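## Task

Scene 1: Get the small yellow sponge off the shelving at the far end of the aisle and leave it resting on the desk. Every item that was upright on the floor must still be upright at the end. The robot must not topple or finish leaning, or the attempt fails. The result only counts if the sponge stays there without the robot holding it.

## Robot and tools

ROBOT. A TidyBot++: a mobile base 0.54 m long, 0.50 m wide and 0.38 m tall on four powered casters. It carries one seven-joint arm ending in a two-finger gripper. The shoulder sits 0.12 m ahead of the base centre and 0.68 m above the floor. base_camera is fixed on the base front (644x364 pinhole image). wrist_camera is a fisheye (644x476) on the hand and looks along the fingers. The arm begins folded with the hand pointing down; in that pose the hand juts up to 0.08 m past the base front and the elbow rises to about 1.15 m.

FRAMES. Base frame: origin on the floor below the base centre, x forward, y left, z up. hand_pose is reported in this frame and marks the point between the finger pads; its own z axis runs out along the fingers and its y axis is the closing direction. The odometry frame is the base frame as it was when the scene began. base_odometry heading is positive to the left, range -3.142 to 3.142, and counts wheel turns, so slip looks like travel and drift of centimetres and degrees builds up. base_tilt is in degrees, positive when leaning forward or right.

execute_actions. Argument "actions" is a list holding one action or none (none just reports state and images). An action may contain:
- "base": exactly one key. translate_m (metres, forward positive, -2 to 2), strafe_m (metres, left positive, -2 to 2) or rotate_rad (radians, counter-clockwise from above positive, -6.3 to 6.3). These are relative moves measured from where the base last reported itself, not positions.
- "joints": absolute targets by name, radians. joint_1_rad any angle (positive turns the arm clockwise seen from above, opposite to rotate_rad); joint_2_rad -2.249 to 2.249 (shoulder); joint_3_rad any angle; joint_4_rad -2.579 to 2.579 (elbow); joint_5_rad any angle; joint_6_rad -2.099 to 2.099 (wrist); joint_7_rad any angle (hand roll; pointing down, positive is counter-clockwise from above, and 1.57 opens the fingers toward left and right). gripper_pos is a 0 to 1 scale, 0 fully open (about 85 mm gap), 1 fully closed; gap is roughly 85 x (1 - gripper_pos) mm. Any-angle joints go the short way, so send steps below half a turn to go further. Done tolerances: ±0.039 for joints 1-4, ±0.056 for 5-7, ±0.03 for the gripper.
- "speeds": caps for that action only: translate_m and strafe_m 0.05 to 0.5 m/s, rotate_rad 0.1 to 1.57 rad/s (maxima are defaults). A base move needing over 8.667 s is refused; no action runs beyond 15 s.
"cameras": list of "base_camera", "wrist_camera" or "all"; omitted or null gives all, [] gives none. Unknown keys or out-of-range numbers reject the whole call and nothing moves. Parts of the robot not named in an action may still be chasing earlier targets.

ARM GEOMETRY. Upper arm 0.42 m, forearm 0.31 m, hand 0.31 m to the hand_pose point. With joint_1_rad 0, joint_3_rad 3.14, joint_5_rad 0 the arm moves in the base's x-z plane, and tilts from vertical (forward positive) are: upper arm joint_2_rad, forearm joint_2_rad - joint_4_rad, hand that minus joint_6_rad. Sum length x sin for reach ahead of the shoulder and length x cos for height above it. A downward-pointing hand reaches at most about 0.94 m above the floor, only near the base. Closed fingertips stick out about 20 mm beyond the hand point.

RESULTS. base_status and joint_status tell how each motion ended: "done", "off_target" (resting short, maybe still pushing), "contact_stop" or "time_out" (target dropped, holding in place). A base blocked by something can still say "done" while stopped short. "joint command not followed" with a "cause:" line means a self-collision check withheld the arm targets (no check protects the base); named joints then read "not_followed" and may be retried later. With the gripper at 1, "done" means it closed on nothing, "off_target" means it is holding something. on_its_own lists motion you did not command. motor_effort gives percent of maximum per motor, peak in brackets. "Motor temperatures" lists one value per arm joint; MOTOR HOT appears from 60 °C, and at 75 °C an OVER-TEMPERATURE FAULT lets the arm sink (resend targets marked limit_stop_at_motor_heat). "ARM HIT" means the arm struck itself or the base. A torque sensor hitting its limit (104.5 N m joints 1-4, 51.3 N m joints 5-7) freezes the arm and gripper for 10 s and skips the rest of the call.

OTHER TOOLS. wait: "seconds" 0 to 10, commands nothing. zoom_image: "camera" and "region" [x0, y0, x1, y1] in pixels of that camera's latest image, at most 504x504. read_manual: only licence texts. finished_scene: "scene" 1 or 2; irreversible, reports success and gives the next task.

CAUTIONS. Friction leaves joints a little off; correct by sending last command + (wanted - read). Held objects make the arm sag; never command a joint to its current reading while loaded. Do not drive while the arm is snagged on something high (about 0.8 m up) or the robot can tip; pushing sideways on a raised hand can lift wheels. Avoid drops, slamming, hard shoves and knocking floor items over. Loose objects can occasionally be nudged by the scene.

Each tool is called by a JSON object that holds its "method" and its "body", one argument or row to a line.

## Session

{"method": "execute_actions", "body": {
  "actions": []
}}

Scene clock: 0.00 s.
Motor temperatures (°C, as the motors report them): [33 34 29 29 36 42 38]
base_odometry: x=+0.000 y=+0.000 heading=+0.000 (m, m, rad; odometry frame)
base_tilt: forward=+0.3 right=-0.3 (deg)
base_status: not commanded
joint_positions: joint_1_rad=-0.024 joint_2_rad=-0.355 joint_3_rad=+3.176 joint_4_rad=-2.565 joint_5_rad=+0.020 joint_6_rad=-0.918 joint_7_rad=+1.562 gripper_pos=+0.000
joint_status: not commanded
motor_effort: joint_1_rad=-1 joint_2_rad=+1 joint_3_rad=+0 joint_4_rad=+14 joint_5_rad=+0 joint_6_rad=+1 joint_7_rad=+1 (%)
hand_pose: x=+0.2297 y=-0.0033 z=+0.5777 quat_wxyz=(+0.002, +1.000, -0.002, +0.007) (m; base frame)
pictures: base_camera, wrist_camera
Images, in order (width x height): base_camera 644x364, wrist_camera 644x476.

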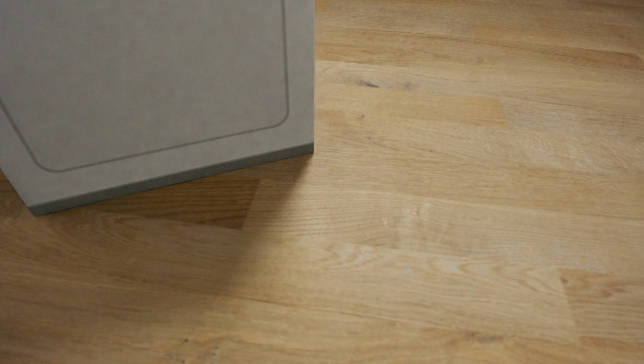

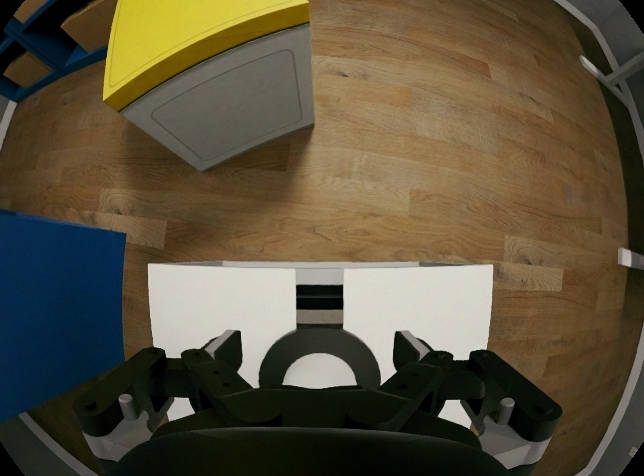

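{"method": "execute_actions", "body": {
  "actions": [
    {"joints":{"joint_1_rad":-0.5,"joint_2_rad":-0.6,"joint_4_rad":-1.9,"joint_6_rad":-0.8}}
  ],
  "cameras": ["wrist_camera"]
}}

Scene clock: 2.30 s.
Motor temperatures (°C, as the motors report them): [33 34 29 29 36 42 38]
base_odometry: x=+0.000 y=+0.000 heading=+0.000 (m, m, rad; odometry frame)
base_tilt: forward=+0.3 right=-0.3 (deg)
base_status: not commanded
joint_positions: joint_1_rad=-0.488 joint_2_rad=-0.590 joint_3_rad=+3.176 joint_4_rad=-1.920 joint_5_rad=+0.020 joint_6_rad=-0.822 joint_7_rad=+1.562 gripper_pos=+0.000
joint_status: all done
motor_effort: joint_1_rad=+0(1) joint_2_rad=+1(2) joint_3_rad=+0(0) joint_4_rad=+20(20) joint_5_rad=+0(0) joint_6_rad=+7(7) joint_7_rad=+1(1) (%)
hand_pose: x=+0.4199 y=+0.1398 z=+0.9356 quat_wxyz=(-0.109, +0.858, +0.194, +0.462) (m; base frame)
pictures: wrist_camera
Images, in order (width x height): wrist_camera 644x476.

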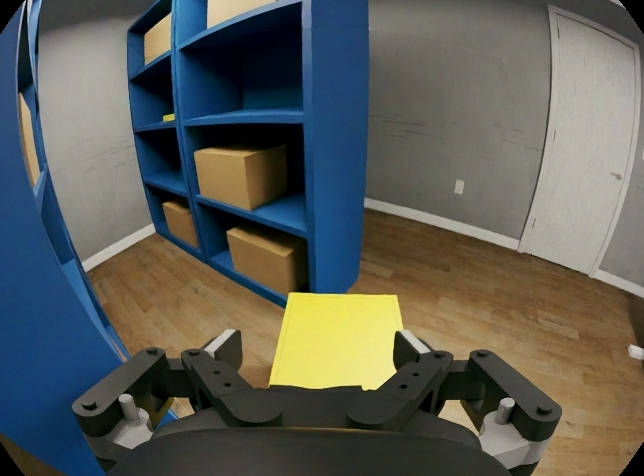

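{"method": "execute_actions", "body": {
  "actions": [
    {"base":{"strafe_m":0.25},"joints":{"joint_1_rad":0.9}}
  ]
}}

{"method": "execute_actions", "body": {
  "actions": [
    {"base":{"rotate_rad":-0.08},"joints":{"joint_1_rad":0.0,"joint_6_rad":-1.3}}
  ]
}}

Scene clock: 6.63 s.
Motor temperatures (°C, as the motors report them): [33 34 29 29 36 42 38]
base_odometry: x=+0.000 y=+0.250 heading=+0.001 (m, m, rad; odometry frame)
base_tilt: forward=+0.3 right=-0.3 (deg)
base_status: done
joint_positions: joint_1_rad=+0.889 joint_2_rad=-0.592 joint_3_rad=+3.176 joint_4_rad=-1.920 joint_5_rad=+0.020 joint_6_rad=-0.822 joint_7_rad=+1.562 gripper_pos=+0.000
joint_status: all done
motor_effort: joint_1_rad=+0(1) joint_2_rad=+1(2) joint_3_rad=+0(2) joint_4_rad=+20(20) joint_5_rad=+0(1) joint_6_rad=+7(7) joint_7_rad=+0(1) (%)
hand_pose: x=+0.3140 y=-0.2680 z=+0.9361 quat_wxyz=(+0.210, +0.786, -0.395, +0.427) (m; base frame)
pictures: base_camera, wrist_camera
Images, in order (width x height): base_camera 644x364, wrist_camera 644x476.

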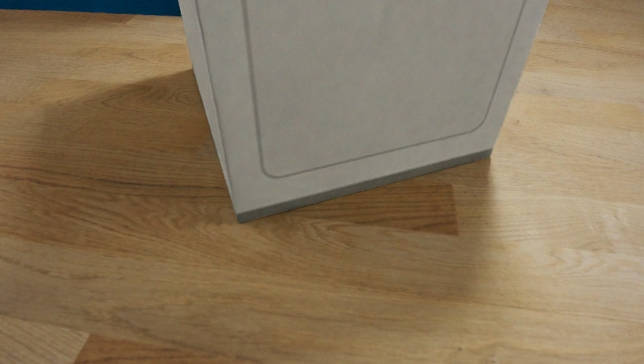

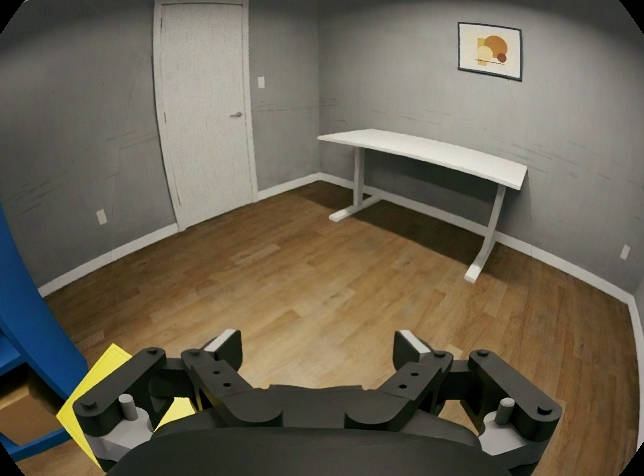

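Scene clock: 8.80 s.
Motor temperatures (°C, as the motors report them): [33 34 29 29 36 42 38]
base_odometry: x=+0.000 y=+0.250 heading=-0.080 (m, m, rad; odometry frame)
base_tilt: forward=+0.3 right=-0.3 (deg)
base_status: done
joint_positions: joint_1_rad=+0.012 joint_2_rad=-0.592 joint_3_rad=+3.176 joint_4_rad=-1.920 joint_5_rad=+0.020 joint_6_rad=-1.277 joint_7_rad=+1.562 gripper_pos=+0.000
joint_status: all done
motor_effort: joint_1_rad=+0(2) joint_2_rad=+3(3) joint_3_rad=+0(1) joint_4_rad=+18(20) joint_5_rad=+0(0) joint_6_rad=+4(7) joint_7_rad=+0(1) (%)
hand_pose: x=+0.3485 y=-0.0169 z=+0.8392 quat_wxyz=(+0.005, +0.964, -0.026, +0.265) (m; base frame)
pictures: base_camera, wrist_camera
Images, in order (width x height): base_camera 644x364, wrist_camera 644x476.

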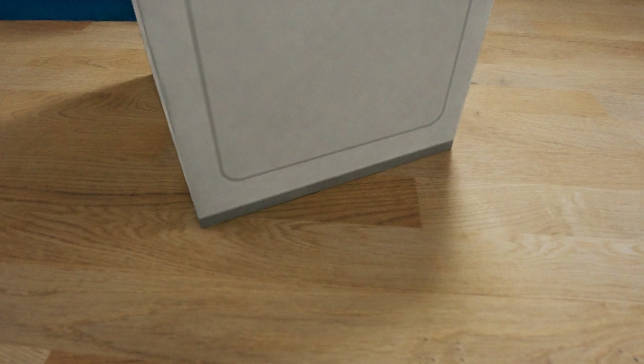

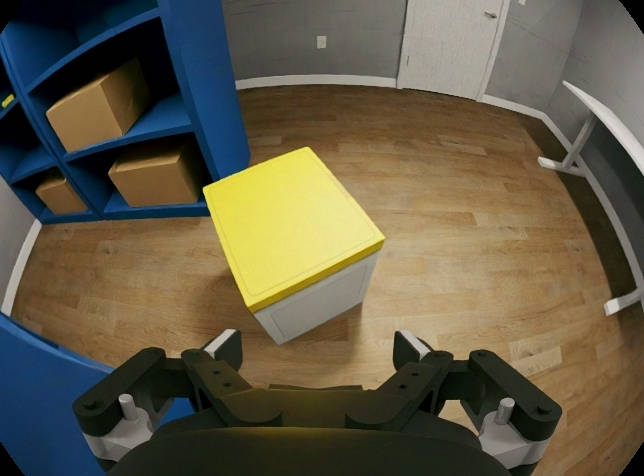

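{"method": "execute_actions", "body": {
  "actions": [
    {"base":{"translate_m":0.2}}
  ],
  "cameras": []
}}

{"method": "execute_actions", "body": {
  "actions": [
    {"base":{"translate_m":0.25},"speeds":{"translate_m":0.1}}
  ]
}}

Scene clock: 10.83 s.
Motor temperatures (°C, as the motors report them): [33 34 29 29 36 42 38]
base_odometry: x=+0.199 y=+0.235 heading=-0.079 (m, m, rad; odometry frame)
base_tilt: forward=+0.3 right=-0.3 (deg)
base_status: done
joint_positions: joint_1_rad=+0.012 joint_2_rad=-0.593 joint_3_rad=+3.176 joint_4_rad=-1.920 joint_5_rad=+0.020 joint_6_rad=-1.279 joint_7_rad=+1.562 gripper_pos=+0.000
joint_status: not commanded
motor_effort: joint_1_rad=+0(1) joint_2_rad=+3(6) joint_3_rad=+0(1) joint_4_rad=+18(19) joint_5_rad=+0(1) joint_6_rad=+4(4) joint_7_rad=+0(1) (%)
hand_pose: x=+0.3477 y=-0.0168 z=+0.8392 quat_wxyz=(+0.005, +0.964, -0.026, +0.265) (m; base frame)
pictures: none
No camera images: the call's "cameras" was empty. Leave "cameras" out to get every camera's image.

Scene clock: 13.87 s.
Motor temperatures (°C, as the motors report them): [33 34 29 29 36 42 38]
base_odometry: x=+0.449 y=+0.215 heading=-0.079 (m, m, rad; odometry frame)
base_tilt: forward=+0.3 right=-0.3 (deg)
base_status: done
joint_positions: joint_1_rad=+0.012 joint_2_rad=-0.597 joint_3_rad=+3.176 joint_4_rad=-1.920 joint_5_rad=+0.020 joint_6_rad=-1.279 joint_7_rad=+1.562 gripper_pos=+0.000
joint_status: not commanded
motor_effort: joint_1_rad=-1(1) joint_2_rad=+3(6) joint_3_rad=+0(0) joint_4_rad=+18(18) joint_5_rad=+0(0) joint_6_rad=+5(5) joint_7_rad=+1(0) (%)
hand_pose: x=+0.3470 y=-0.0168 z=+0.8401 quat_wxyz=(+0.005, +0.963, -0.026, +0.267) (m; base frame)
pictures: base_camera, wrist_camera
Images, in order (width x height): base_camera 644x364, wrist_camera 644x476.

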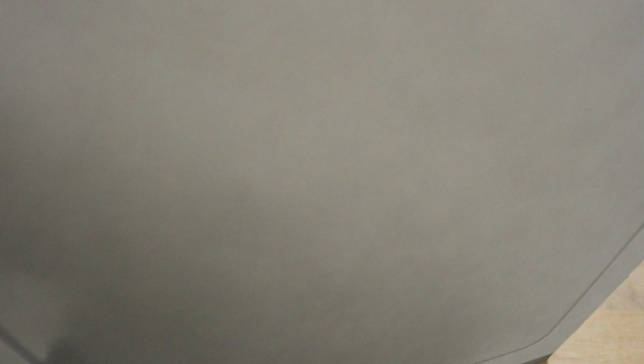

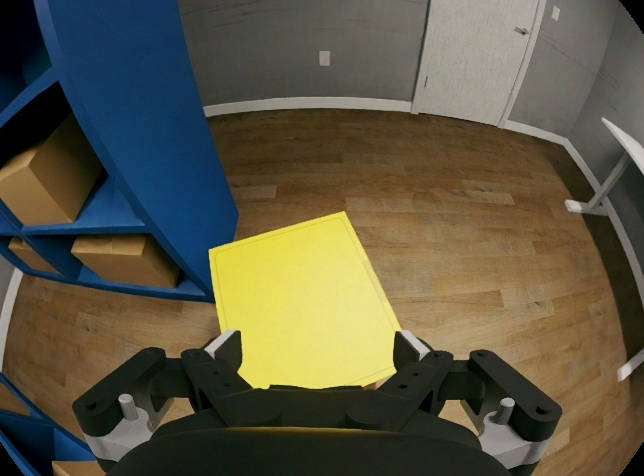

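{"method": "execute_actions", "body": {
  "actions": [
    {"base":{"translate_m":0.33},"speeds":{"translate_m":0.15}}
  ],
  "cameras": ["wrist_camera"]
}}

{"method": "execute_actions", "body": {
  "actions": [
    {"base":{"translate_m":-0.07},"joints":{"joint_1_rad":-1.57}}
  ]
}}

Scene clock: 16.93 s.
Motor temperatures (°C, as the motors report them): [33 34 29 29 36 42 38]
base_odometry: x=+0.778 y=+0.189 heading=-0.079 (m, m, rad; odometry frame)
base_tilt: forward=+0.3 right=-0.3 (deg)
base_status: done
joint_positions: joint_1_rad=+0.011 joint_2_rad=-0.599 joint_3_rad=+3.176 joint_4_rad=-1.920 joint_5_rad=+0.020 joint_6_rad=-1.279 joint_7_rad=+1.562 gripper_pos=+0.000
joint_status: not commanded
motor_effort: joint_1_rad=+0(0) joint_2_rad=+2(5) joint_3_rad=+0(1) joint_4_rad=+19(18) joint_5_rad=+0(0) joint_6_rad=+5(4) joint_7_rad=+0(0) (%)
hand_pose: x=+0.3467 y=-0.0168 z=+0.8404 quat_wxyz=(+0.005, +0.963, -0.026, +0.267) (m; base frame)
pictures: wrist_camera
Images, in order (width x height): wrist_camera 644x476.

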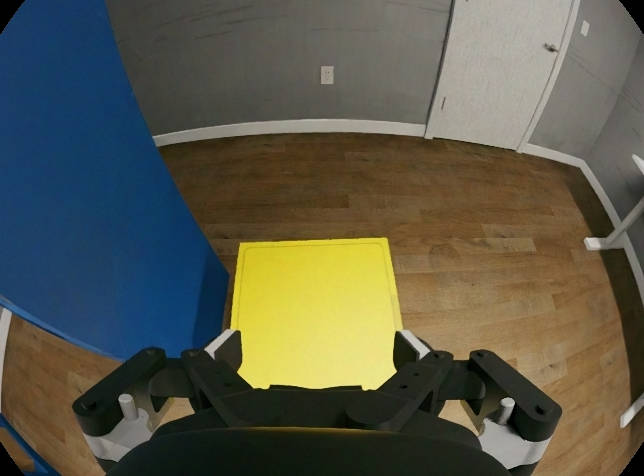

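Scene clock: 19.73 s.
Motor temperatures (°C, as the motors report them): [33 34 29 29 36 42 38]
base_odometry: x=+0.708 y=+0.194 heading=-0.079 (m, m, rad; odometry frame)
base_tilt: forward=+0.3 right=-0.3 (deg)
base_status: done
joint_positions: joint_1_rad=-1.558 joint_2_rad=-0.604 joint_3_rad=+3.176 joint_4_rad=-1.920 joint_5_rad=+0.020 joint_6_rad=-1.280 joint_7_rad=+1.562 gripper_pos=+0.000
joint_status: all done
motor_effort: joint_1_rad=+0(1) joint_2_rad=+3(6) joint_3_rad=+0(1) joint_4_rad=+18(19) joint_5_rad=+0(0) joint_6_rad=+4(5) joint_7_rad=+1(1) (%)
hand_pose: x=+0.1360 y=+0.2269 z=+0.8415 quat_wxyz=(-0.187, +0.699, +0.662, +0.194) (m; base frame)
pictures: base_camera, wrist_camera
Images, in order (width x height): base_camera 644x364, wrist_camera 644x476.

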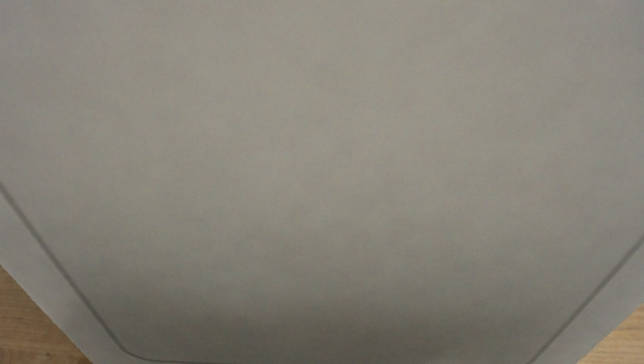

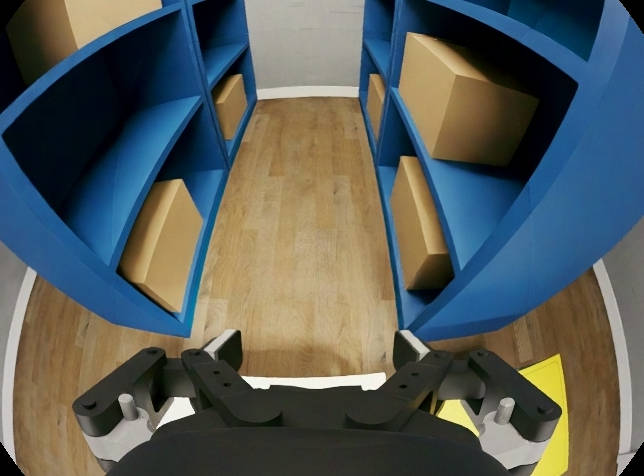

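{"method": "execute_actions", "body": {
  "actions": [
    {"base":{"rotate_rad":-0.04},"joints":{"joint_6_rad":-0.9}}
  ],
  "cameras": []
}}

{"method": "execute_actions", "body": {
  "actions": [
    {"base":{"strafe_m":0.75}}
  ]
}}

Scene clock: 21.27 s.
Motor temperatures (°C, as the motors report them): [33 34 29 29 36 42 38]
base_odometry: x=+0.708 y=+0.194 heading=-0.119 (m, m, rad; odometry frame)
base_tilt: forward=+0.3 right=-0.3 (deg)
base_status: done
joint_positions: joint_1_rad=-1.559 joint_2_rad=-0.604 joint_3_rad=+3.176 joint_4_rad=-1.914 joint_5_rad=+0.020 joint_6_rad=-0.904 joint_7_rad=+1.562 gripper_pos=+0.000
joint_status: all done
motor_effort: joint_1_rad=+0(1) joint_2_rad=+2(5) joint_3_rad=+0(1) joint_4_rad=+20(20) joint_5_rad=+0(0) joint_6_rad=+7(6) joint_7_rad=+0(1) (%)
hand_pose: x=+0.1398 y=+0.3136 z=+0.9222 quat_wxyz=(-0.310, +0.650, +0.615, +0.322) (m; base frame)
pictures: none
No camera images: the call's "cameras" was empty. Leave "cameras" out to get every camera's image.

Scene clock: 24.13 s.
Motor temperatures (°C, as the motors report them): [33 34 29 29 36 42 38]
base_odometry: x=+0.797 y=+0.939 heading=-0.119 (m, m, rad; odometry frame)
base_tilt: forward=+0.3 right=-0.3 (deg)
base_status: done
joint_positions: joint_1_rad=-1.559 joint_2_rad=-0.600 joint_3_rad=+3.176 joint_4_rad=-1.914 joint_5_rad=+0.020 joint_6_rad=-0.904 joint_7_rad=+1.562 gripper_pos=+0.000
joint_status: not commanded
motor_effort: joint_1_rad=+0(0) joint_2_rad=+2(5) joint_3_rad=+0(1) joint_4_rad=+19(20) joint_5_rad=+0(0) joint_6_rad=+7(7) joint_7_rad=+0(0) (%)
hand_pose: x=+0.1398 y=+0.3145 z=+0.9211 quat_wxyz=(-0.309, +0.650, +0.616, +0.320) (m; base frame)
pictures: base_camera, wrist_camera
Images, in order (width x height): base_camera 644x364, wrist_camera 644x476.

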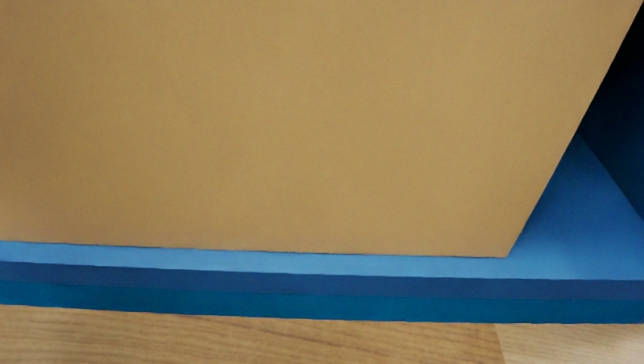

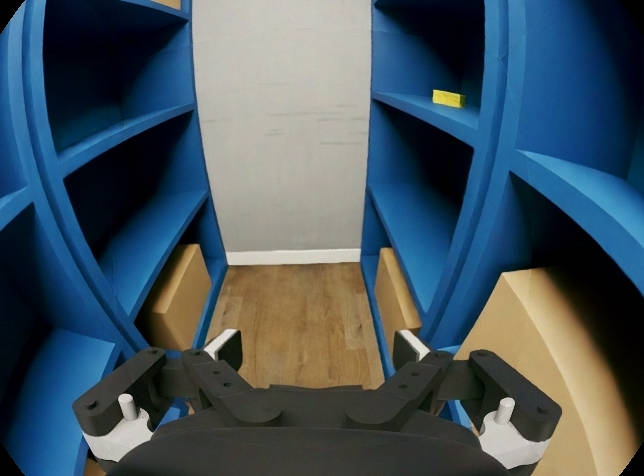

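{"method": "execute_actions", "body": {
  "actions": [
    {"base":{"strafe_m":0.85},"joints":{"joint_2_rad":-1.0,"joint_6_rad":-1.1}}
  ]
}}

{"method": "execute_actions", "body": {
  "actions": [
    {"joints":{"joint_1_rad":0.0,"joint_3_rad":3.12,"joint_5_rad":-0.02}}
  ],
  "cameras": ["wrist_camera"]
}}

Scene clock: 28.17 s.
Motor temperatures (°C, as the motors report them): [33 34 29 30 36 42 38]
base_odometry: x=+0.899 y=+1.783 heading=-0.119 (m, m, rad; odometry frame)
base_tilt: forward=+0.3 right=-0.3 (deg)
base_status: done
joint_positions: joint_1_rad=-1.559 joint_2_rad=-0.997 joint_3_rad=+3.176 joint_4_rad=-1.914 joint_5_rad=+0.020 joint_6_rad=-1.078 joint_7_rad=+1.562 gripper_pos=+0.000
joint_status: all done
motor_effort: joint_1_rad=+0(1) joint_2_rad=+15(17) joint_3_rad=+0(1) joint_4_rad=+18(20) joint_5_rad=+0(0) joint_6_rad=+7(8) joint_7_rad=+0(1) (%)
hand_pose: x=+0.1370 y=+0.1796 z=+0.9732 quat_wxyz=(-0.381, +0.612, +0.576, +0.386) (m; base frame)
pictures: base_camera, wrist_camera
Images, in order (width x height): base_camera 644x364, wrist_camera 644x476.

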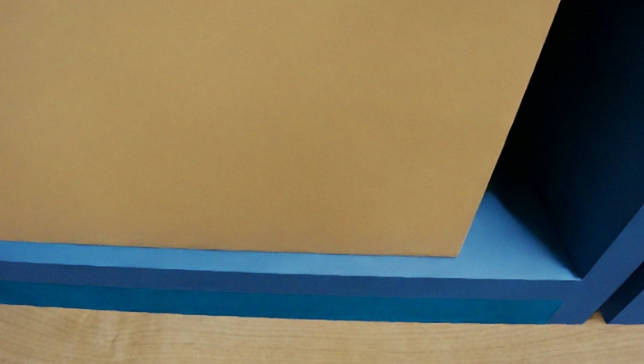

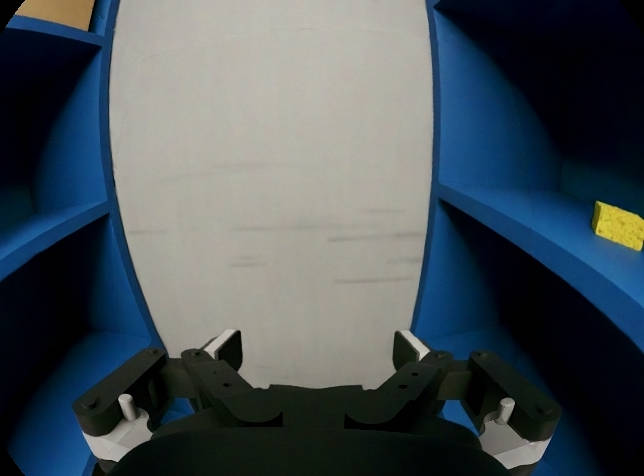

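Scene clock: 30.97 s.
Motor temperatures (°C, as the motors report them): [33 34 29 30 36 42 38]
base_odometry: x=+0.899 y=+1.783 heading=-0.119 (m, m, rad; odometry frame)
base_tilt: forward=+0.3 right=-0.3 (deg)
base_status: not commanded
joint_positions: joint_1_rad=-0.011 joint_2_rad=-0.997 joint_3_rad=+3.148 joint_4_rad=-1.914 joint_5_rad=+0.008 joint_6_rad=-1.078 joint_7_rad=+1.562 gripper_pos=+0.000
joint_status: all done
motor_effort: joint_1_rad=-1(1) joint_2_rad=+14(15) joint_3_rad=+1(1) joint_4_rad=+17(17) joint_5_rad=+1(0) joint_6_rad=+8(7) joint_7_rad=+1(0) (%)
hand_pose: x=+0.2989 y=-0.0010 z=+0.9732 quat_wxyz=(-0.003, +0.840, -0.003, +0.542) (m; base frame)
pictures: wrist_camera
Images, in order (width x height): wrist_camera 644x476.

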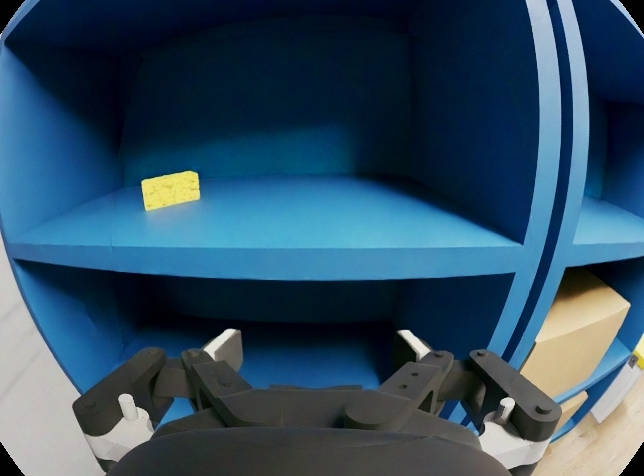

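{"method": "execute_actions", "body": {
  "actions": [
    {"base":{"strafe_m":0.24},"joints":{"joint_2_rad":-0.6,"joint_4_rad":-1.2,"joint_6_rad":-1.6}}
  ]
}}

Scene clock: 34.57 s.
Motor temperatures (°C, as the motors report them): [33 34 29 30 36 42 38]
base_odometry: x=+0.927 y=+2.022 heading=-0.119 (m, m, rad; odometry frame)
base_tilt: forward=+0.3 right=-0.3 (deg)
base_status: done
joint_positions: joint_1_rad=-0.007 joint_2_rad=-0.611 joint_3_rad=+3.138 joint_4_rad=-1.224 joint_5_rad=+0.003 joint_6_rad=-1.575 joint_7_rad=+1.562 gripper_pos=+0.000
joint_status: all done
motor_effort: joint_1_rad=+0(2) joint_2_rad=+9(15) joint_3_rad=+1(3) joint_4_rad=+13(18) joint_5_rad=+1(0) joint_6_rad=+6(8) joint_7_rad=+1(0) (%)
hand_pose: x=+0.3121 y=+0.0030 z=+1.1035 quat_wxyz=(-0.002, +0.888, +0.000, +0.459) (m; base frame)
pictures: base_camera, wrist_camera
Images, in order (width x height): base_camera 644x364, wrist_camera 644x476.

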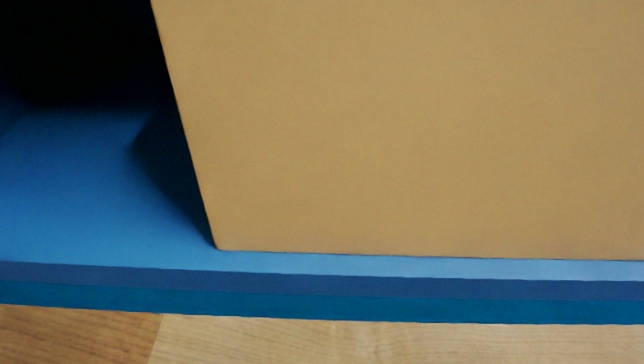

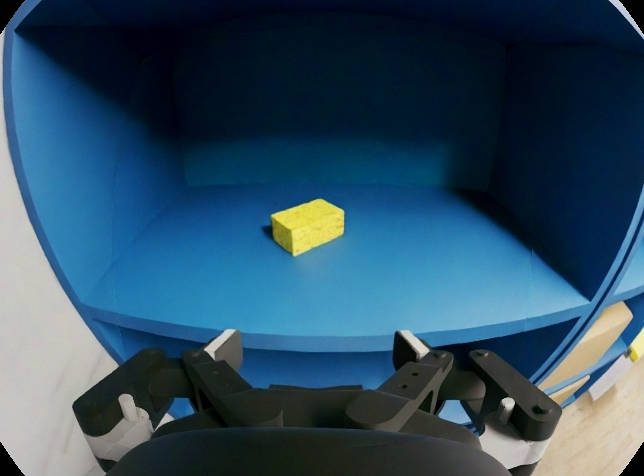

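{"method": "execute_actions", "body": {
  "actions": [
    {"joints":{"joint_1_rad":-0.67,"joint_2_rad":-0.2,"joint_4_rad":-1.245,"joint_5_rad":1.02,"joint_6_rad":-1.83,"joint_7_rad":0.46}}
  ],
  "cameras": ["wrist_camera"]
}}

{"method": "execute_actions", "body": {
  "actions": [
    {"joints":{"joint_2_rad":0.25,"joint_4_rad":-0.78}}
  ],
  "cameras": ["wrist_camera"]
}}

Scene clock: 38.50 s.
Motor temperatures (°C, as the motors report them): [33 34 29 30 36 42 38]
base_odometry: x=+0.927 y=+2.022 heading=-0.119 (m, m, rad; odometry frame)
base_tilt: forward=+0.3 right=-0.3 (deg)
base_status: not commanded
joint_positions: joint_1_rad=-0.658 joint_2_rad=-0.207 joint_3_rad=+3.138 joint_4_rad=-1.224 joint_5_rad=+0.995 joint_6_rad=-1.805 joint_7_rad=+0.491 gripper_pos=+0.000
joint_status: all done
motor_effort: joint_1_rad=+0(1) joint_2_rad=-6(10) joint_3_rad=-1(2) joint_4_rad=+14(15) joint_5_rad=+7(7) joint_6_rad=+3(7) joint_7_rad=+0(0) (%)
hand_pose: x=+0.4370 y=-0.0725 z=+1.0807 quat_wxyz=(+0.177, +0.810, -0.359, +0.427) (m; base frame)
pictures: wrist_camera
Images, in order (width x height): wrist_camera 644x476.

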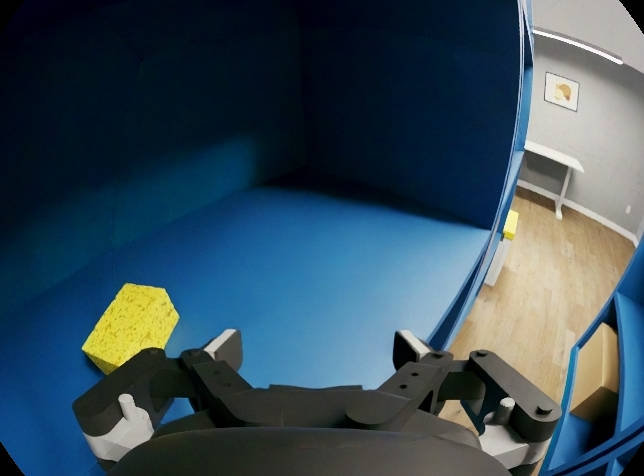

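Scene clock: 40.13 s.
Motor temperatures (°C, as the motors report them): [33 34 29 30 36 42 38]
base_odometry: x=+0.927 y=+2.022 heading=-0.119 (m, m, rad; odometry frame)
base_tilt: forward=+0.3 right=-0.3 (deg)
base_status: not commanded
joint_positions: joint_1_rad=-0.658 joint_2_rad=+0.253 joint_3_rad=+3.138 joint_4_rad=-0.806 joint_5_rad=+0.995 joint_6_rad=-1.808 joint_7_rad=+0.491 gripper_pos=+0.000
joint_status: all done
motor_effort: joint_1_rad=-1(1) joint_2_rad=-24(26) joint_3_rad=+1(1) joint_4_rad=+14(14) joint_5_rad=+6(7) joint_6_rad=+3(4) joint_7_rad=+0(1) (%)
hand_pose: x=+0.5872 y=+0.0439 z=+1.0632 quat_wxyz=(+0.194, +0.815, -0.351, +0.417) (m; base frame)
pictures: wrist_camera
Images, in order (width x height): wrist_camera 644x476.

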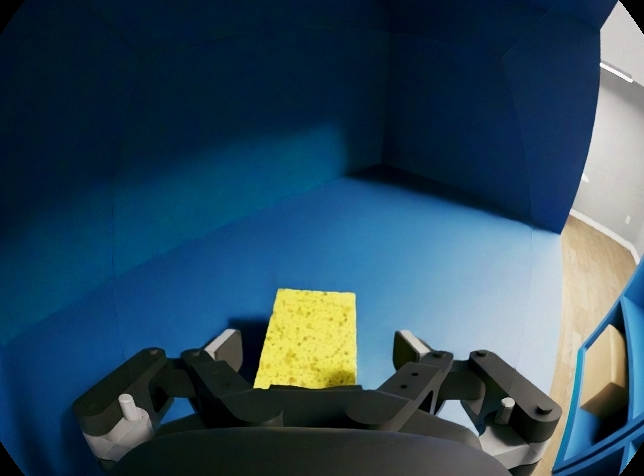

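{"method": "execute_actions", "body": {
  "actions": [
    {"joints":{"joint_2_rad":0.165,"joint_4_rad":-1.14,"joint_5_rad":0.94,"joint_6_rad":-1.64,"joint_7_rad":0.23}}
  ],
  "cameras": ["wrist_camera"]
}}

Scene clock: 41.87 s.
Motor temperatures (°C, as the motors report them): [33 34 29 30 36 42 38]
base_odometry: x=+0.927 y=+2.022 heading=-0.119 (m, m, rad; odometry frame)
base_tilt: forward=+0.3 right=-0.3 (deg)
base_status: not commanded
joint_positions: joint_1_rad=-0.658 joint_2_rad=+0.181 joint_3_rad=+3.138 joint_4_rad=-1.118 joint_5_rad=+0.966 joint_6_rad=-1.664 joint_7_rad=+0.264 gripper_pos=+0.000
joint_status: all done
motor_effort: joint_1_rad=-1(1) joint_2_rad=-23(24) joint_3_rad=+0(0) joint_4_rad=+16(16) joint_5_rad=+7(7) joint_6_rad=+1(3) joint_7_rad=+1(1) (%)
hand_pose: x=+0.5890 y=+0.0441 z=+1.0019 quat_wxyz=(+0.187, +0.810, -0.360, +0.424) (m; base frame)
pictures: wrist_camera
Images, in order (width x height): wrist_camera 644x476.

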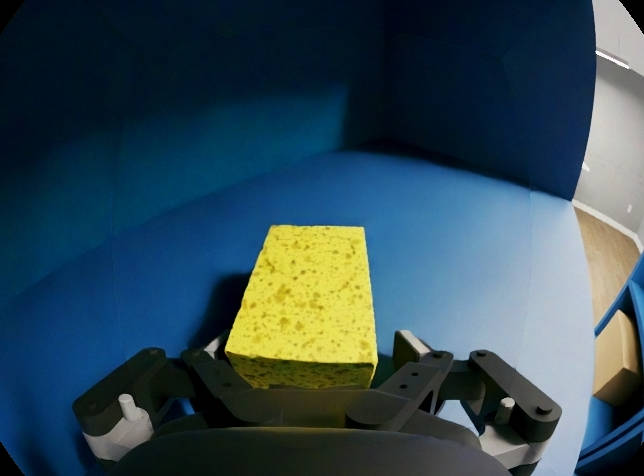

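{"method": "execute_actions", "body": {
  "actions": [
    {"base":{"translate_m":0.025},"joints":{"joint_1_rad":-0.605}}
  ],
  "cameras": ["wrist_camera"]
}}

{"method": "execute_actions", "body": {
  "actions": [
    {"joints":{"gripper_pos":0.7}}
  ],
  "cameras": ["wrist_camera"]
}}

Scene clock: 43.20 s.
Motor temperatures (°C, as the motors report them): [33 34 29 30 36 42 38]
base_odometry: x=+0.952 y=+2.019 heading=-0.119 (m, m, rad; odometry frame)
base_tilt: forward=+0.3 right=-0.3 (deg)
base_status: done
joint_positions: joint_1_rad=-0.607 joint_2_rad=+0.173 joint_3_rad=+3.138 joint_4_rad=-1.119 joint_5_rad=+0.965 joint_6_rad=-1.662 joint_7_rad=+0.264 gripper_pos=+0.000
joint_status: all done
motor_effort: joint_1_rad=-1(1) joint_2_rad=-22(26) joint_3_rad=+1(1) joint_4_rad=+16(17) joint_5_rad=+7(8) joint_6_rad=+2(2) joint_7_rad=+0(1) (%)
hand_pose: x=+0.5888 y=+0.0187 z=+1.0052 quat_wxyz=(+0.194, +0.800, -0.382, +0.421) (m; base frame)
pictures: wrist_camera
Images, in order (width x height): wrist_camera 644x476.

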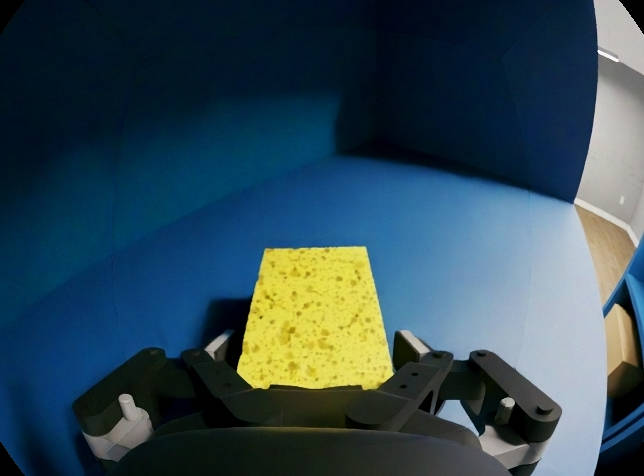

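Scene clock: 44.13 s.
Motor temperatures (°C, as the motors report them): [33 34 29 30 36 42 38]
base_odometry: x=+0.952 y=+2.019 heading=-0.119 (m, m, rad; odometry frame)
base_tilt: forward=+0.4 right=-0.3 (deg)
base_status: not commanded
joint_positions: joint_1_rad=-0.607 joint_2_rad=+0.167 joint_3_rad=+3.137 joint_4_rad=-1.122 joint_5_rad=+0.965 joint_6_rad=-1.661 joint_7_rad=+0.264 gripper_pos=+0.372
joint_status: gripper_pos off_target (ended at +0.372, target +0.700)
motor_effort: joint_1_rad=+0(4) joint_2_rad=-22(23) joint_3_rad=+1(3) joint_4_rad=+15(16) joint_5_rad=+7(8) joint_6_rad=+2(2) joint_7_rad=+1(1) (%)
hand_pose: x=+0.5876 y=+0.0186 z=+1.0065 quat_wxyz=(+0.192, +0.800, -0.381, +0.422) (m; base frame)
pictures: wrist_camera
Images, in order (width x height): wrist_camera 644x476.

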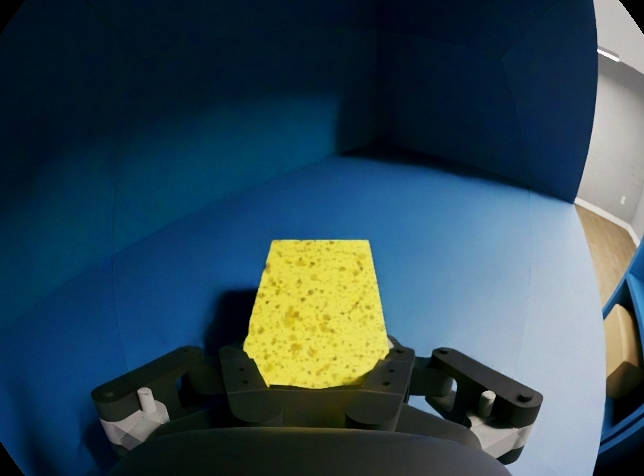

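{"method": "execute_actions", "body": {
  "actions": [
    {"base":{"translate_m":-0.025},"joints":{"joint_1_rad":0.0,"joint_2_rad":-0.6,"joint_4_rad":-1.45}}
  ]
}}

Scene clock: 46.57 s.
Motor temperatures (°C, as the motors report them): [33 34 29 30 36 42 38]
base_odometry: x=+0.927 y=+2.022 heading=-0.119 (m, m, rad; odometry frame)
base_tilt: forward=+0.3 right=-0.3 (deg)
base_status: done
joint_positions: joint_1_rad=-0.012 joint_2_rad=-0.599 joint_3_rad=+3.136 joint_4_rad=-1.424 joint_5_rad=+0.962 joint_6_rad=-1.656 joint_7_rad=+0.264 gripper_pos=+0.372
joint_status: all done
motor_effort: joint_1_rad=-1(2) joint_2_rad=+8(26) joint_3_rad=-3(3) joint_4_rad=+13(17) joint_5_rad=+6(8) joint_6_rad=+5(6) joint_7_rad=+1(1) (%)
hand_pose: x=+0.2180 y=-0.2504 z=+1.0947 quat_wxyz=(+0.158, +0.558, -0.653, +0.488) (m; base frame)
pictures: base_camera, wrist_camera
Images, in order (width x height): base_camera 644x364, wrist_camera 644x476.

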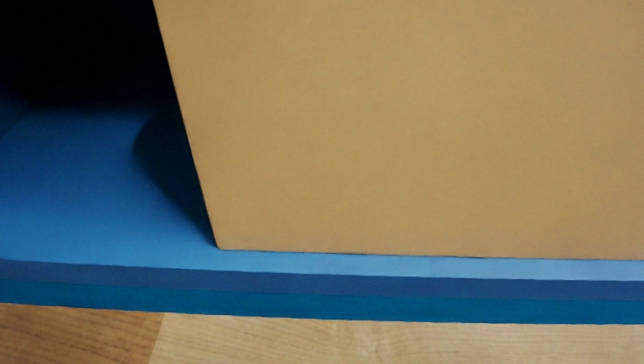

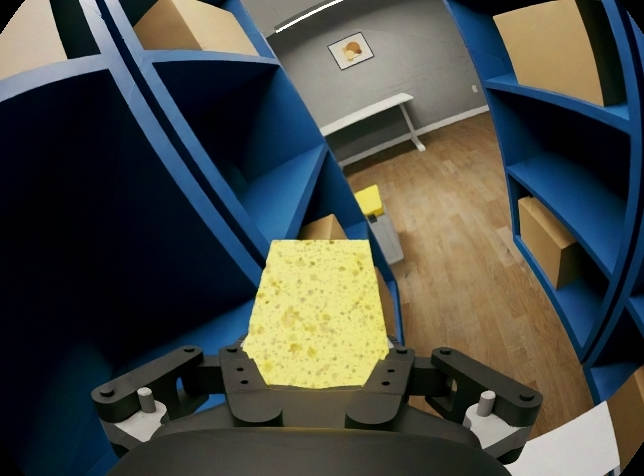

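{"method": "execute_actions", "body": {
  "actions": [
    {"base":{"strafe_m":-1.35},"joints":{"joint_1_rad":1.58,"joint_5_rad":-0.02,"joint_6_rad":-1.55,"joint_7_rad":1.6}}
  ]
}}

Scene clock: 51.00 s.
Motor temperatures (°C, as the motors report them): [33 34 29 30 36 42 38]
base_odometry: x=+0.766 y=+0.681 heading=-0.120 (m, m, rad; odometry frame)
base_tilt: forward=+0.3 right=-0.3 (deg)
base_status: done
joint_positions: joint_1_rad=+1.568 joint_2_rad=-0.596 joint_3_rad=+3.136 joint_4_rad=-1.429 joint_5_rad=+0.007 joint_6_rad=-1.572 joint_7_rad=+1.567 gripper_pos=+0.372
joint_status: all done
motor_effort: joint_1_rad=-1(0) joint_2_rad=+6(9) joint_3_rad=+0(4) joint_4_rad=+15(16) joint_5_rad=+1(7) joint_6_rad=+6(6) joint_7_rad=+1(0) (%)
hand_pose: x=+0.1210 y=-0.2053 z=+1.0109 quat_wxyz=(+0.256, +0.660, -0.659, +0.253) (m; base frame)
pictures: base_camera, wrist_camera
Images, in order (width x height): base_camera 644x364, wrist_camera 644x476.

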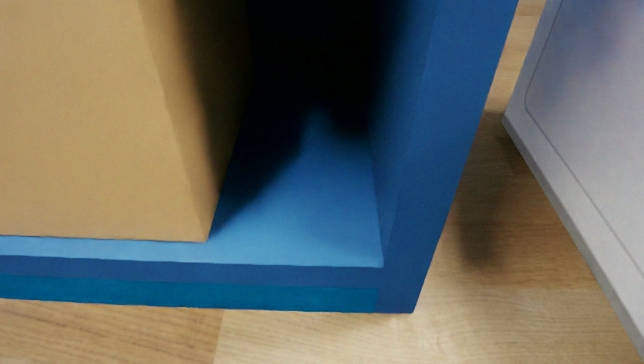

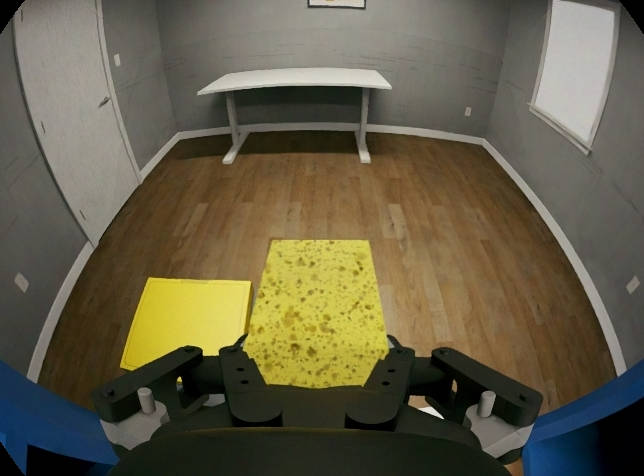

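{"method": "execute_actions", "body": {
  "actions": [
    {"base":{"strafe_m":-1.3},"joints":{"joint_2_rad":0.2,"joint_4_rad":-1.3,"joint_6_rad":-0.68}}
  ],
  "cameras": ["wrist_camera"]
}}

Scene clock: 55.30 s.
Motor temperatures (°C, as the motors report them): [33 34 29 30 36 42 38]
base_odometry: x=+0.610 y=-0.610 heading=-0.120 (m, m, rad; odometry frame)
base_tilt: forward=+0.3 right=-0.2 (deg)
base_status: done
joint_positions: joint_1_rad=+1.568 joint_2_rad=+0.204 joint_3_rad=+3.136 joint_4_rad=-1.323 joint_5_rad=+0.006 joint_6_rad=-0.701 joint_7_rad=+1.567 gripper_pos=+0.372
joint_status: all done
motor_effort: joint_1_rad=-1(0) joint_2_rad=-29(32) joint_3_rad=+0(1) joint_4_rad=+20(21) joint_5_rad=+0(0) joint_6_rad=+7(7) joint_7_rad=+0(0) (%)
hand_pose: x=+0.1244 y=-0.6457 z=+0.9171 quat_wxyz=(+0.311, +0.637, -0.633, +0.312) (m; base frame)
pictures: wrist_camera
Images, in order (width x height): wrist_camera 644x476.

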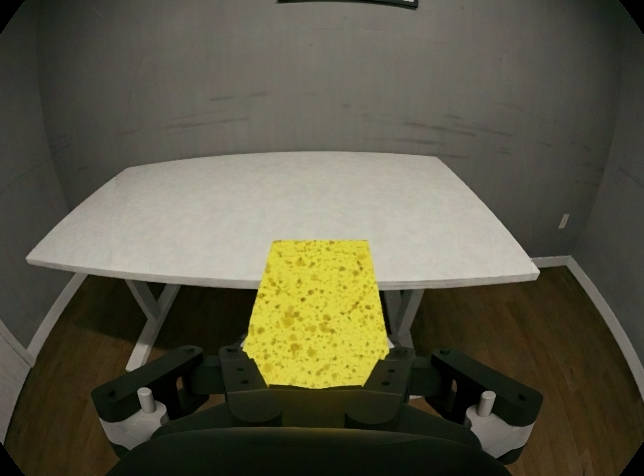

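{"method": "execute_actions", "body": {
  "actions": [
    {"base":{"strafe_m":-0.42},"joints":{"joint_4_rad":-1.66,"joint_6_rad":-0.31}}
  ]
}}

Scene clock: 58.27 s.
Motor temperatures (°C, as the motors report them): [33 35 29 30 36 42 38]
base_odometry: x=+0.560 y=-1.027 heading=-0.120 (m, m, rad; odometry frame)
base_tilt: forward=+0.3 right=-0.3 (deg)
base_status: done
joint_positions: joint_1_rad=+1.568 joint_2_rad=+0.205 joint_3_rad=+3.136 joint_4_rad=-1.637 joint_5_rad=+0.006 joint_6_rad=-0.332 joint_7_rad=+1.567 gripper_pos=+0.372
joint_status: all done
motor_effort: joint_1_rad=+0(1) joint_2_rad=-29(32) joint_3_rad=+0(1) joint_4_rad=+20(21) joint_5_rad=+1(0) joint_6_rad=+7(7) joint_7_rad=+1(1) (%)
hand_pose: x=+0.1251 y=-0.6448 z=+0.8333 quat_wxyz=(+0.328, +0.629, -0.623, +0.330) (m; base frame)
pictures: base_camera, wrist_camera
Images, in order (width x height): base_camera 644x364, wrist_camera 644x476.

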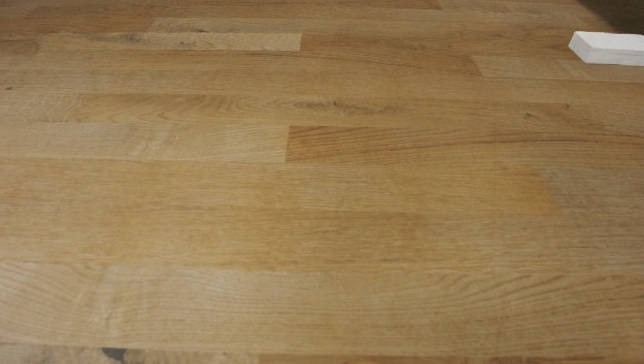

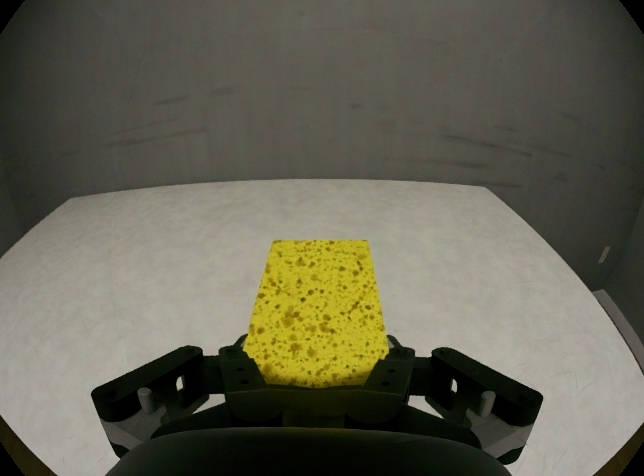

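{"method": "execute_actions", "body": {
  "actions": [
    {"joints":{"joint_2_rad":0.36,"joint_6_rad":-0.155}}
  ],
  "cameras": ["wrist_camera"]
}}

{"method": "execute_actions", "body": {
  "actions": [
    {"joints":{"joint_2_rad":0.41,"joint_6_rad":-0.11}}
  ],
  "cameras": ["wrist_camera"]
}}

Scene clock: 60.00 s.
Motor temperatures (°C, as the motors report them): [33 35 29 30 36 42 38]
base_odometry: x=+0.560 y=-1.027 heading=-0.120 (m, m, rad; odometry frame)
base_tilt: forward=+0.3 right=-0.3 (deg)
base_status: not commanded
joint_positions: joint_1_rad=+1.568 joint_2_rad=+0.366 joint_3_rad=+3.136 joint_4_rad=-1.643 joint_5_rad=+0.006 joint_6_rad=-0.180 joint_7_rad=+1.567 gripper_pos=+0.372
joint_status: all done
motor_effort: joint_1_rad=+0(1) joint_2_rad=-33(36) joint_3_rad=-1(1) joint_4_rad=+19(20) joint_5_rad=+0(0) joint_6_rad=+7(7) joint_7_rad=+1(0) (%)
hand_pose: x=+0.1256 y=-0.6888 z=+0.7613 quat_wxyz=(+0.323, +0.631, -0.626, +0.326) (m; base frame)
pictures: wrist_camera
Images, in order (width x height): wrist_camera 644x476.

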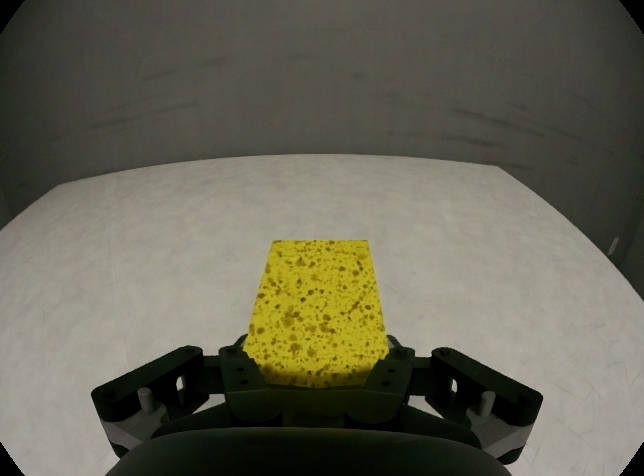

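Scene clock: 60.83 s.
Motor temperatures (°C, as the motors report them): [33 35 29 30 36 42 38]
base_odometry: x=+0.560 y=-1.027 heading=-0.120 (m, m, rad; odometry frame)
base_tilt: forward=+0.3 right=-0.3 (deg)
base_status: not commanded
joint_positions: joint_1_rad=+1.568 joint_2_rad=+0.405 joint_3_rad=+3.136 joint_4_rad=-1.643 joint_5_rad=+0.006 joint_6_rad=-0.134 joint_7_rad=+1.567 gripper_pos=+0.372
joint_status: all done
motor_effort: joint_1_rad=+0(1) joint_2_rad=-34(35) joint_3_rad=-1(1) joint_4_rad=+19(19) joint_5_rad=+1(0) joint_6_rad=+8(7) joint_7_rad=+1(1) (%)
hand_pose: x=+0.1257 y=-0.7000 z=+0.7460 quat_wxyz=(+0.325, +0.630, -0.624, +0.328) (m; base frame)
pictures: wrist_camera
Images, in order (width x height): wrist_camera 644x476.

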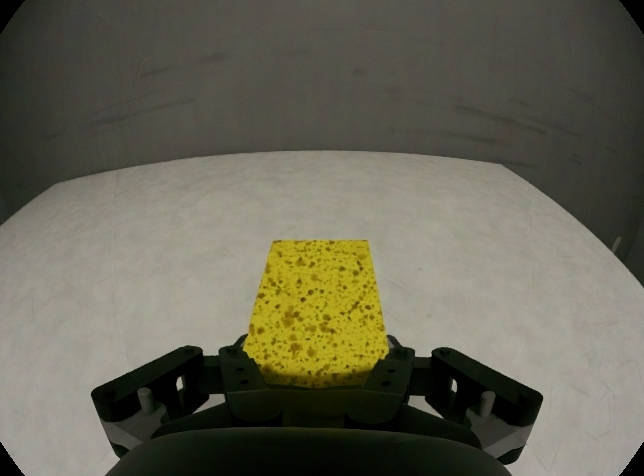

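{"method": "execute_actions", "body": {
  "actions": [
    {"joints":{"joint_2_rad":0.445}}
  ],
  "cameras": ["wrist_camera"]
}}

Scene clock: 61.77 s.
Motor temperatures (°C, as the motors report them): [33 35 29 30 36 42 38]
base_odometry: x=+0.560 y=-1.027 heading=-0.120 (m, m, rad; odometry frame)
base_tilt: forward=+0.3 right=-0.3 (deg)
base_status: not commanded
joint_positions: joint_1_rad=+1.568 joint_2_rad=+0.430 joint_3_rad=+3.136 joint_4_rad=-1.643 joint_5_rad=+0.006 joint_6_rad=-0.127 joint_7_rad=+1.567 gripper_pos=+0.372
joint_status: all done
motor_effort: joint_1_rad=+0(1) joint_2_rad=-33(37) joint_3_rad=+0(0) joint_4_rad=+17(19) joint_5_rad=+1(0) joint_6_rad=+6(7) joint_7_rad=+0(1) (%)
hand_pose: x=+0.1258 y=-0.7026 z=+0.7296 quat_wxyz=(+0.319, +0.633, -0.628, +0.322) (m; base frame)
pictures: wrist_camera
Images, in order (width x height): wrist_camera 644x476.

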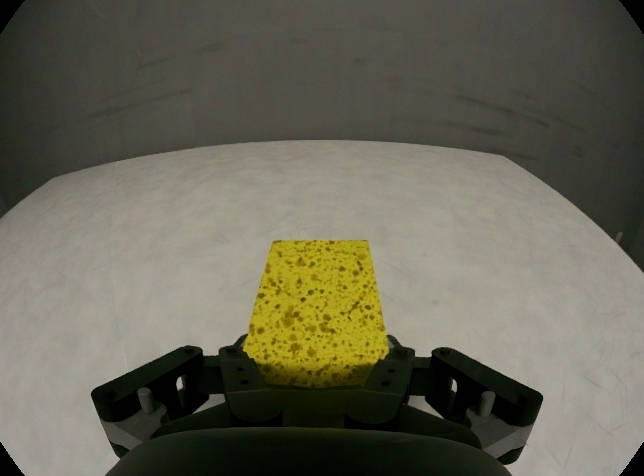

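Light contact. Release.

{"method": "execute_actions", "body": {
  "actions": [
    {"joints":{"gripper_pos":0.1,"joint_2_rad":0.43}}
  ],
  "cameras": []
}}

{"method": "execute_actions", "body": {
  "actions": [
    {"joints":{"joint_2_rad":0.2}}
  ],
  "cameras": ["wrist_camera"]
}}

Scene clock: 62.90 s.
Motor temperatures (°C, as the motors report them): [33 35 29 30 36 42 38]
base_odometry: x=+0.560 y=-1.027 heading=-0.120 (m, m, rad; odometry frame)
base_tilt: forward=+0.3 right=-0.3 (deg)
base_status: not commanded
joint_positions: joint_1_rad=+1.568 joint_2_rad=+0.430 joint_3_rad=+3.136 joint_4_rad=-1.643 joint_5_rad=+0.006 joint_6_rad=-0.127 joint_7_rad=+1.567 gripper_pos=+0.100
joint_status: all done
motor_effort: joint_1_rad=-1(0) joint_2_rad=-34(35) joint_3_rad=+0(1) joint_4_rad=+18(19) joint_5_rad=+0(0) joint_6_rad=+7(7) joint_7_rad=+1(1) (%)
hand_pose: x=+0.1258 y=-0.7025 z=+0.7301 quat_wxyz=(+0.319, +0.633, -0.627, +0.322) (m; base frame)
pictures: none
No camera images: the call's "cameras" was empty. Leave "cameras" out to get every camera's image.

Scene clock: 64.40 s.
Motor temperatures (°C, as the motors report them): [33 35 29 30 36 42 38]
base_odometry: x=+0.560 y=-1.027 heading=-0.120 (m, m, rad; odometry frame)
base_tilt: forward=+0.3 right=-0.3 (deg)
base_status: not commanded
joint_positions: joint_1_rad=+1.568 joint_2_rad=+0.195 joint_3_rad=+3.136 joint_4_rad=-1.643 joint_5_rad=+0.006 joint_6_rad=-0.127 joint_7_rad=+1.567 gripper_pos=+0.100
joint_status: all done
motor_effort: joint_1_rad=-1(1) joint_2_rad=-28(37) joint_3_rad=+0(1) joint_4_rad=+20(20) joint_5_rad=+1(1) joint_6_rad=+7(8) joint_7_rad=+0(0) (%)
hand_pose: x=+0.1257 y=-0.6720 z=+0.8922 quat_wxyz=(+0.391, +0.591, -0.585, +0.394) (m; base frame)
pictures: wrist_camera
Images, in order (width x height): wrist_camera 644x476.

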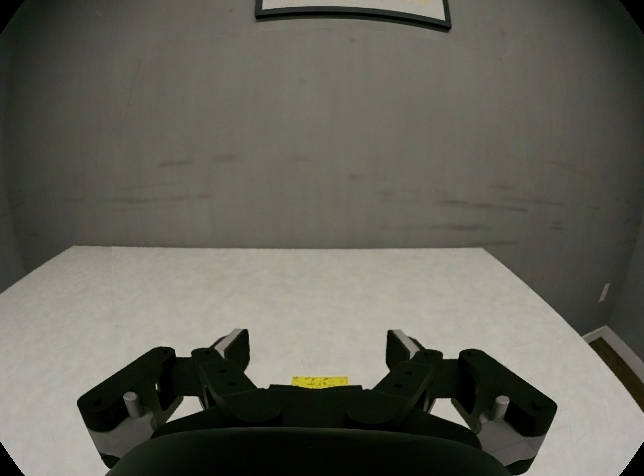

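{"method": "finished_scene", "body": {
  "scene": 1
}}

The scene is finished: the task was done.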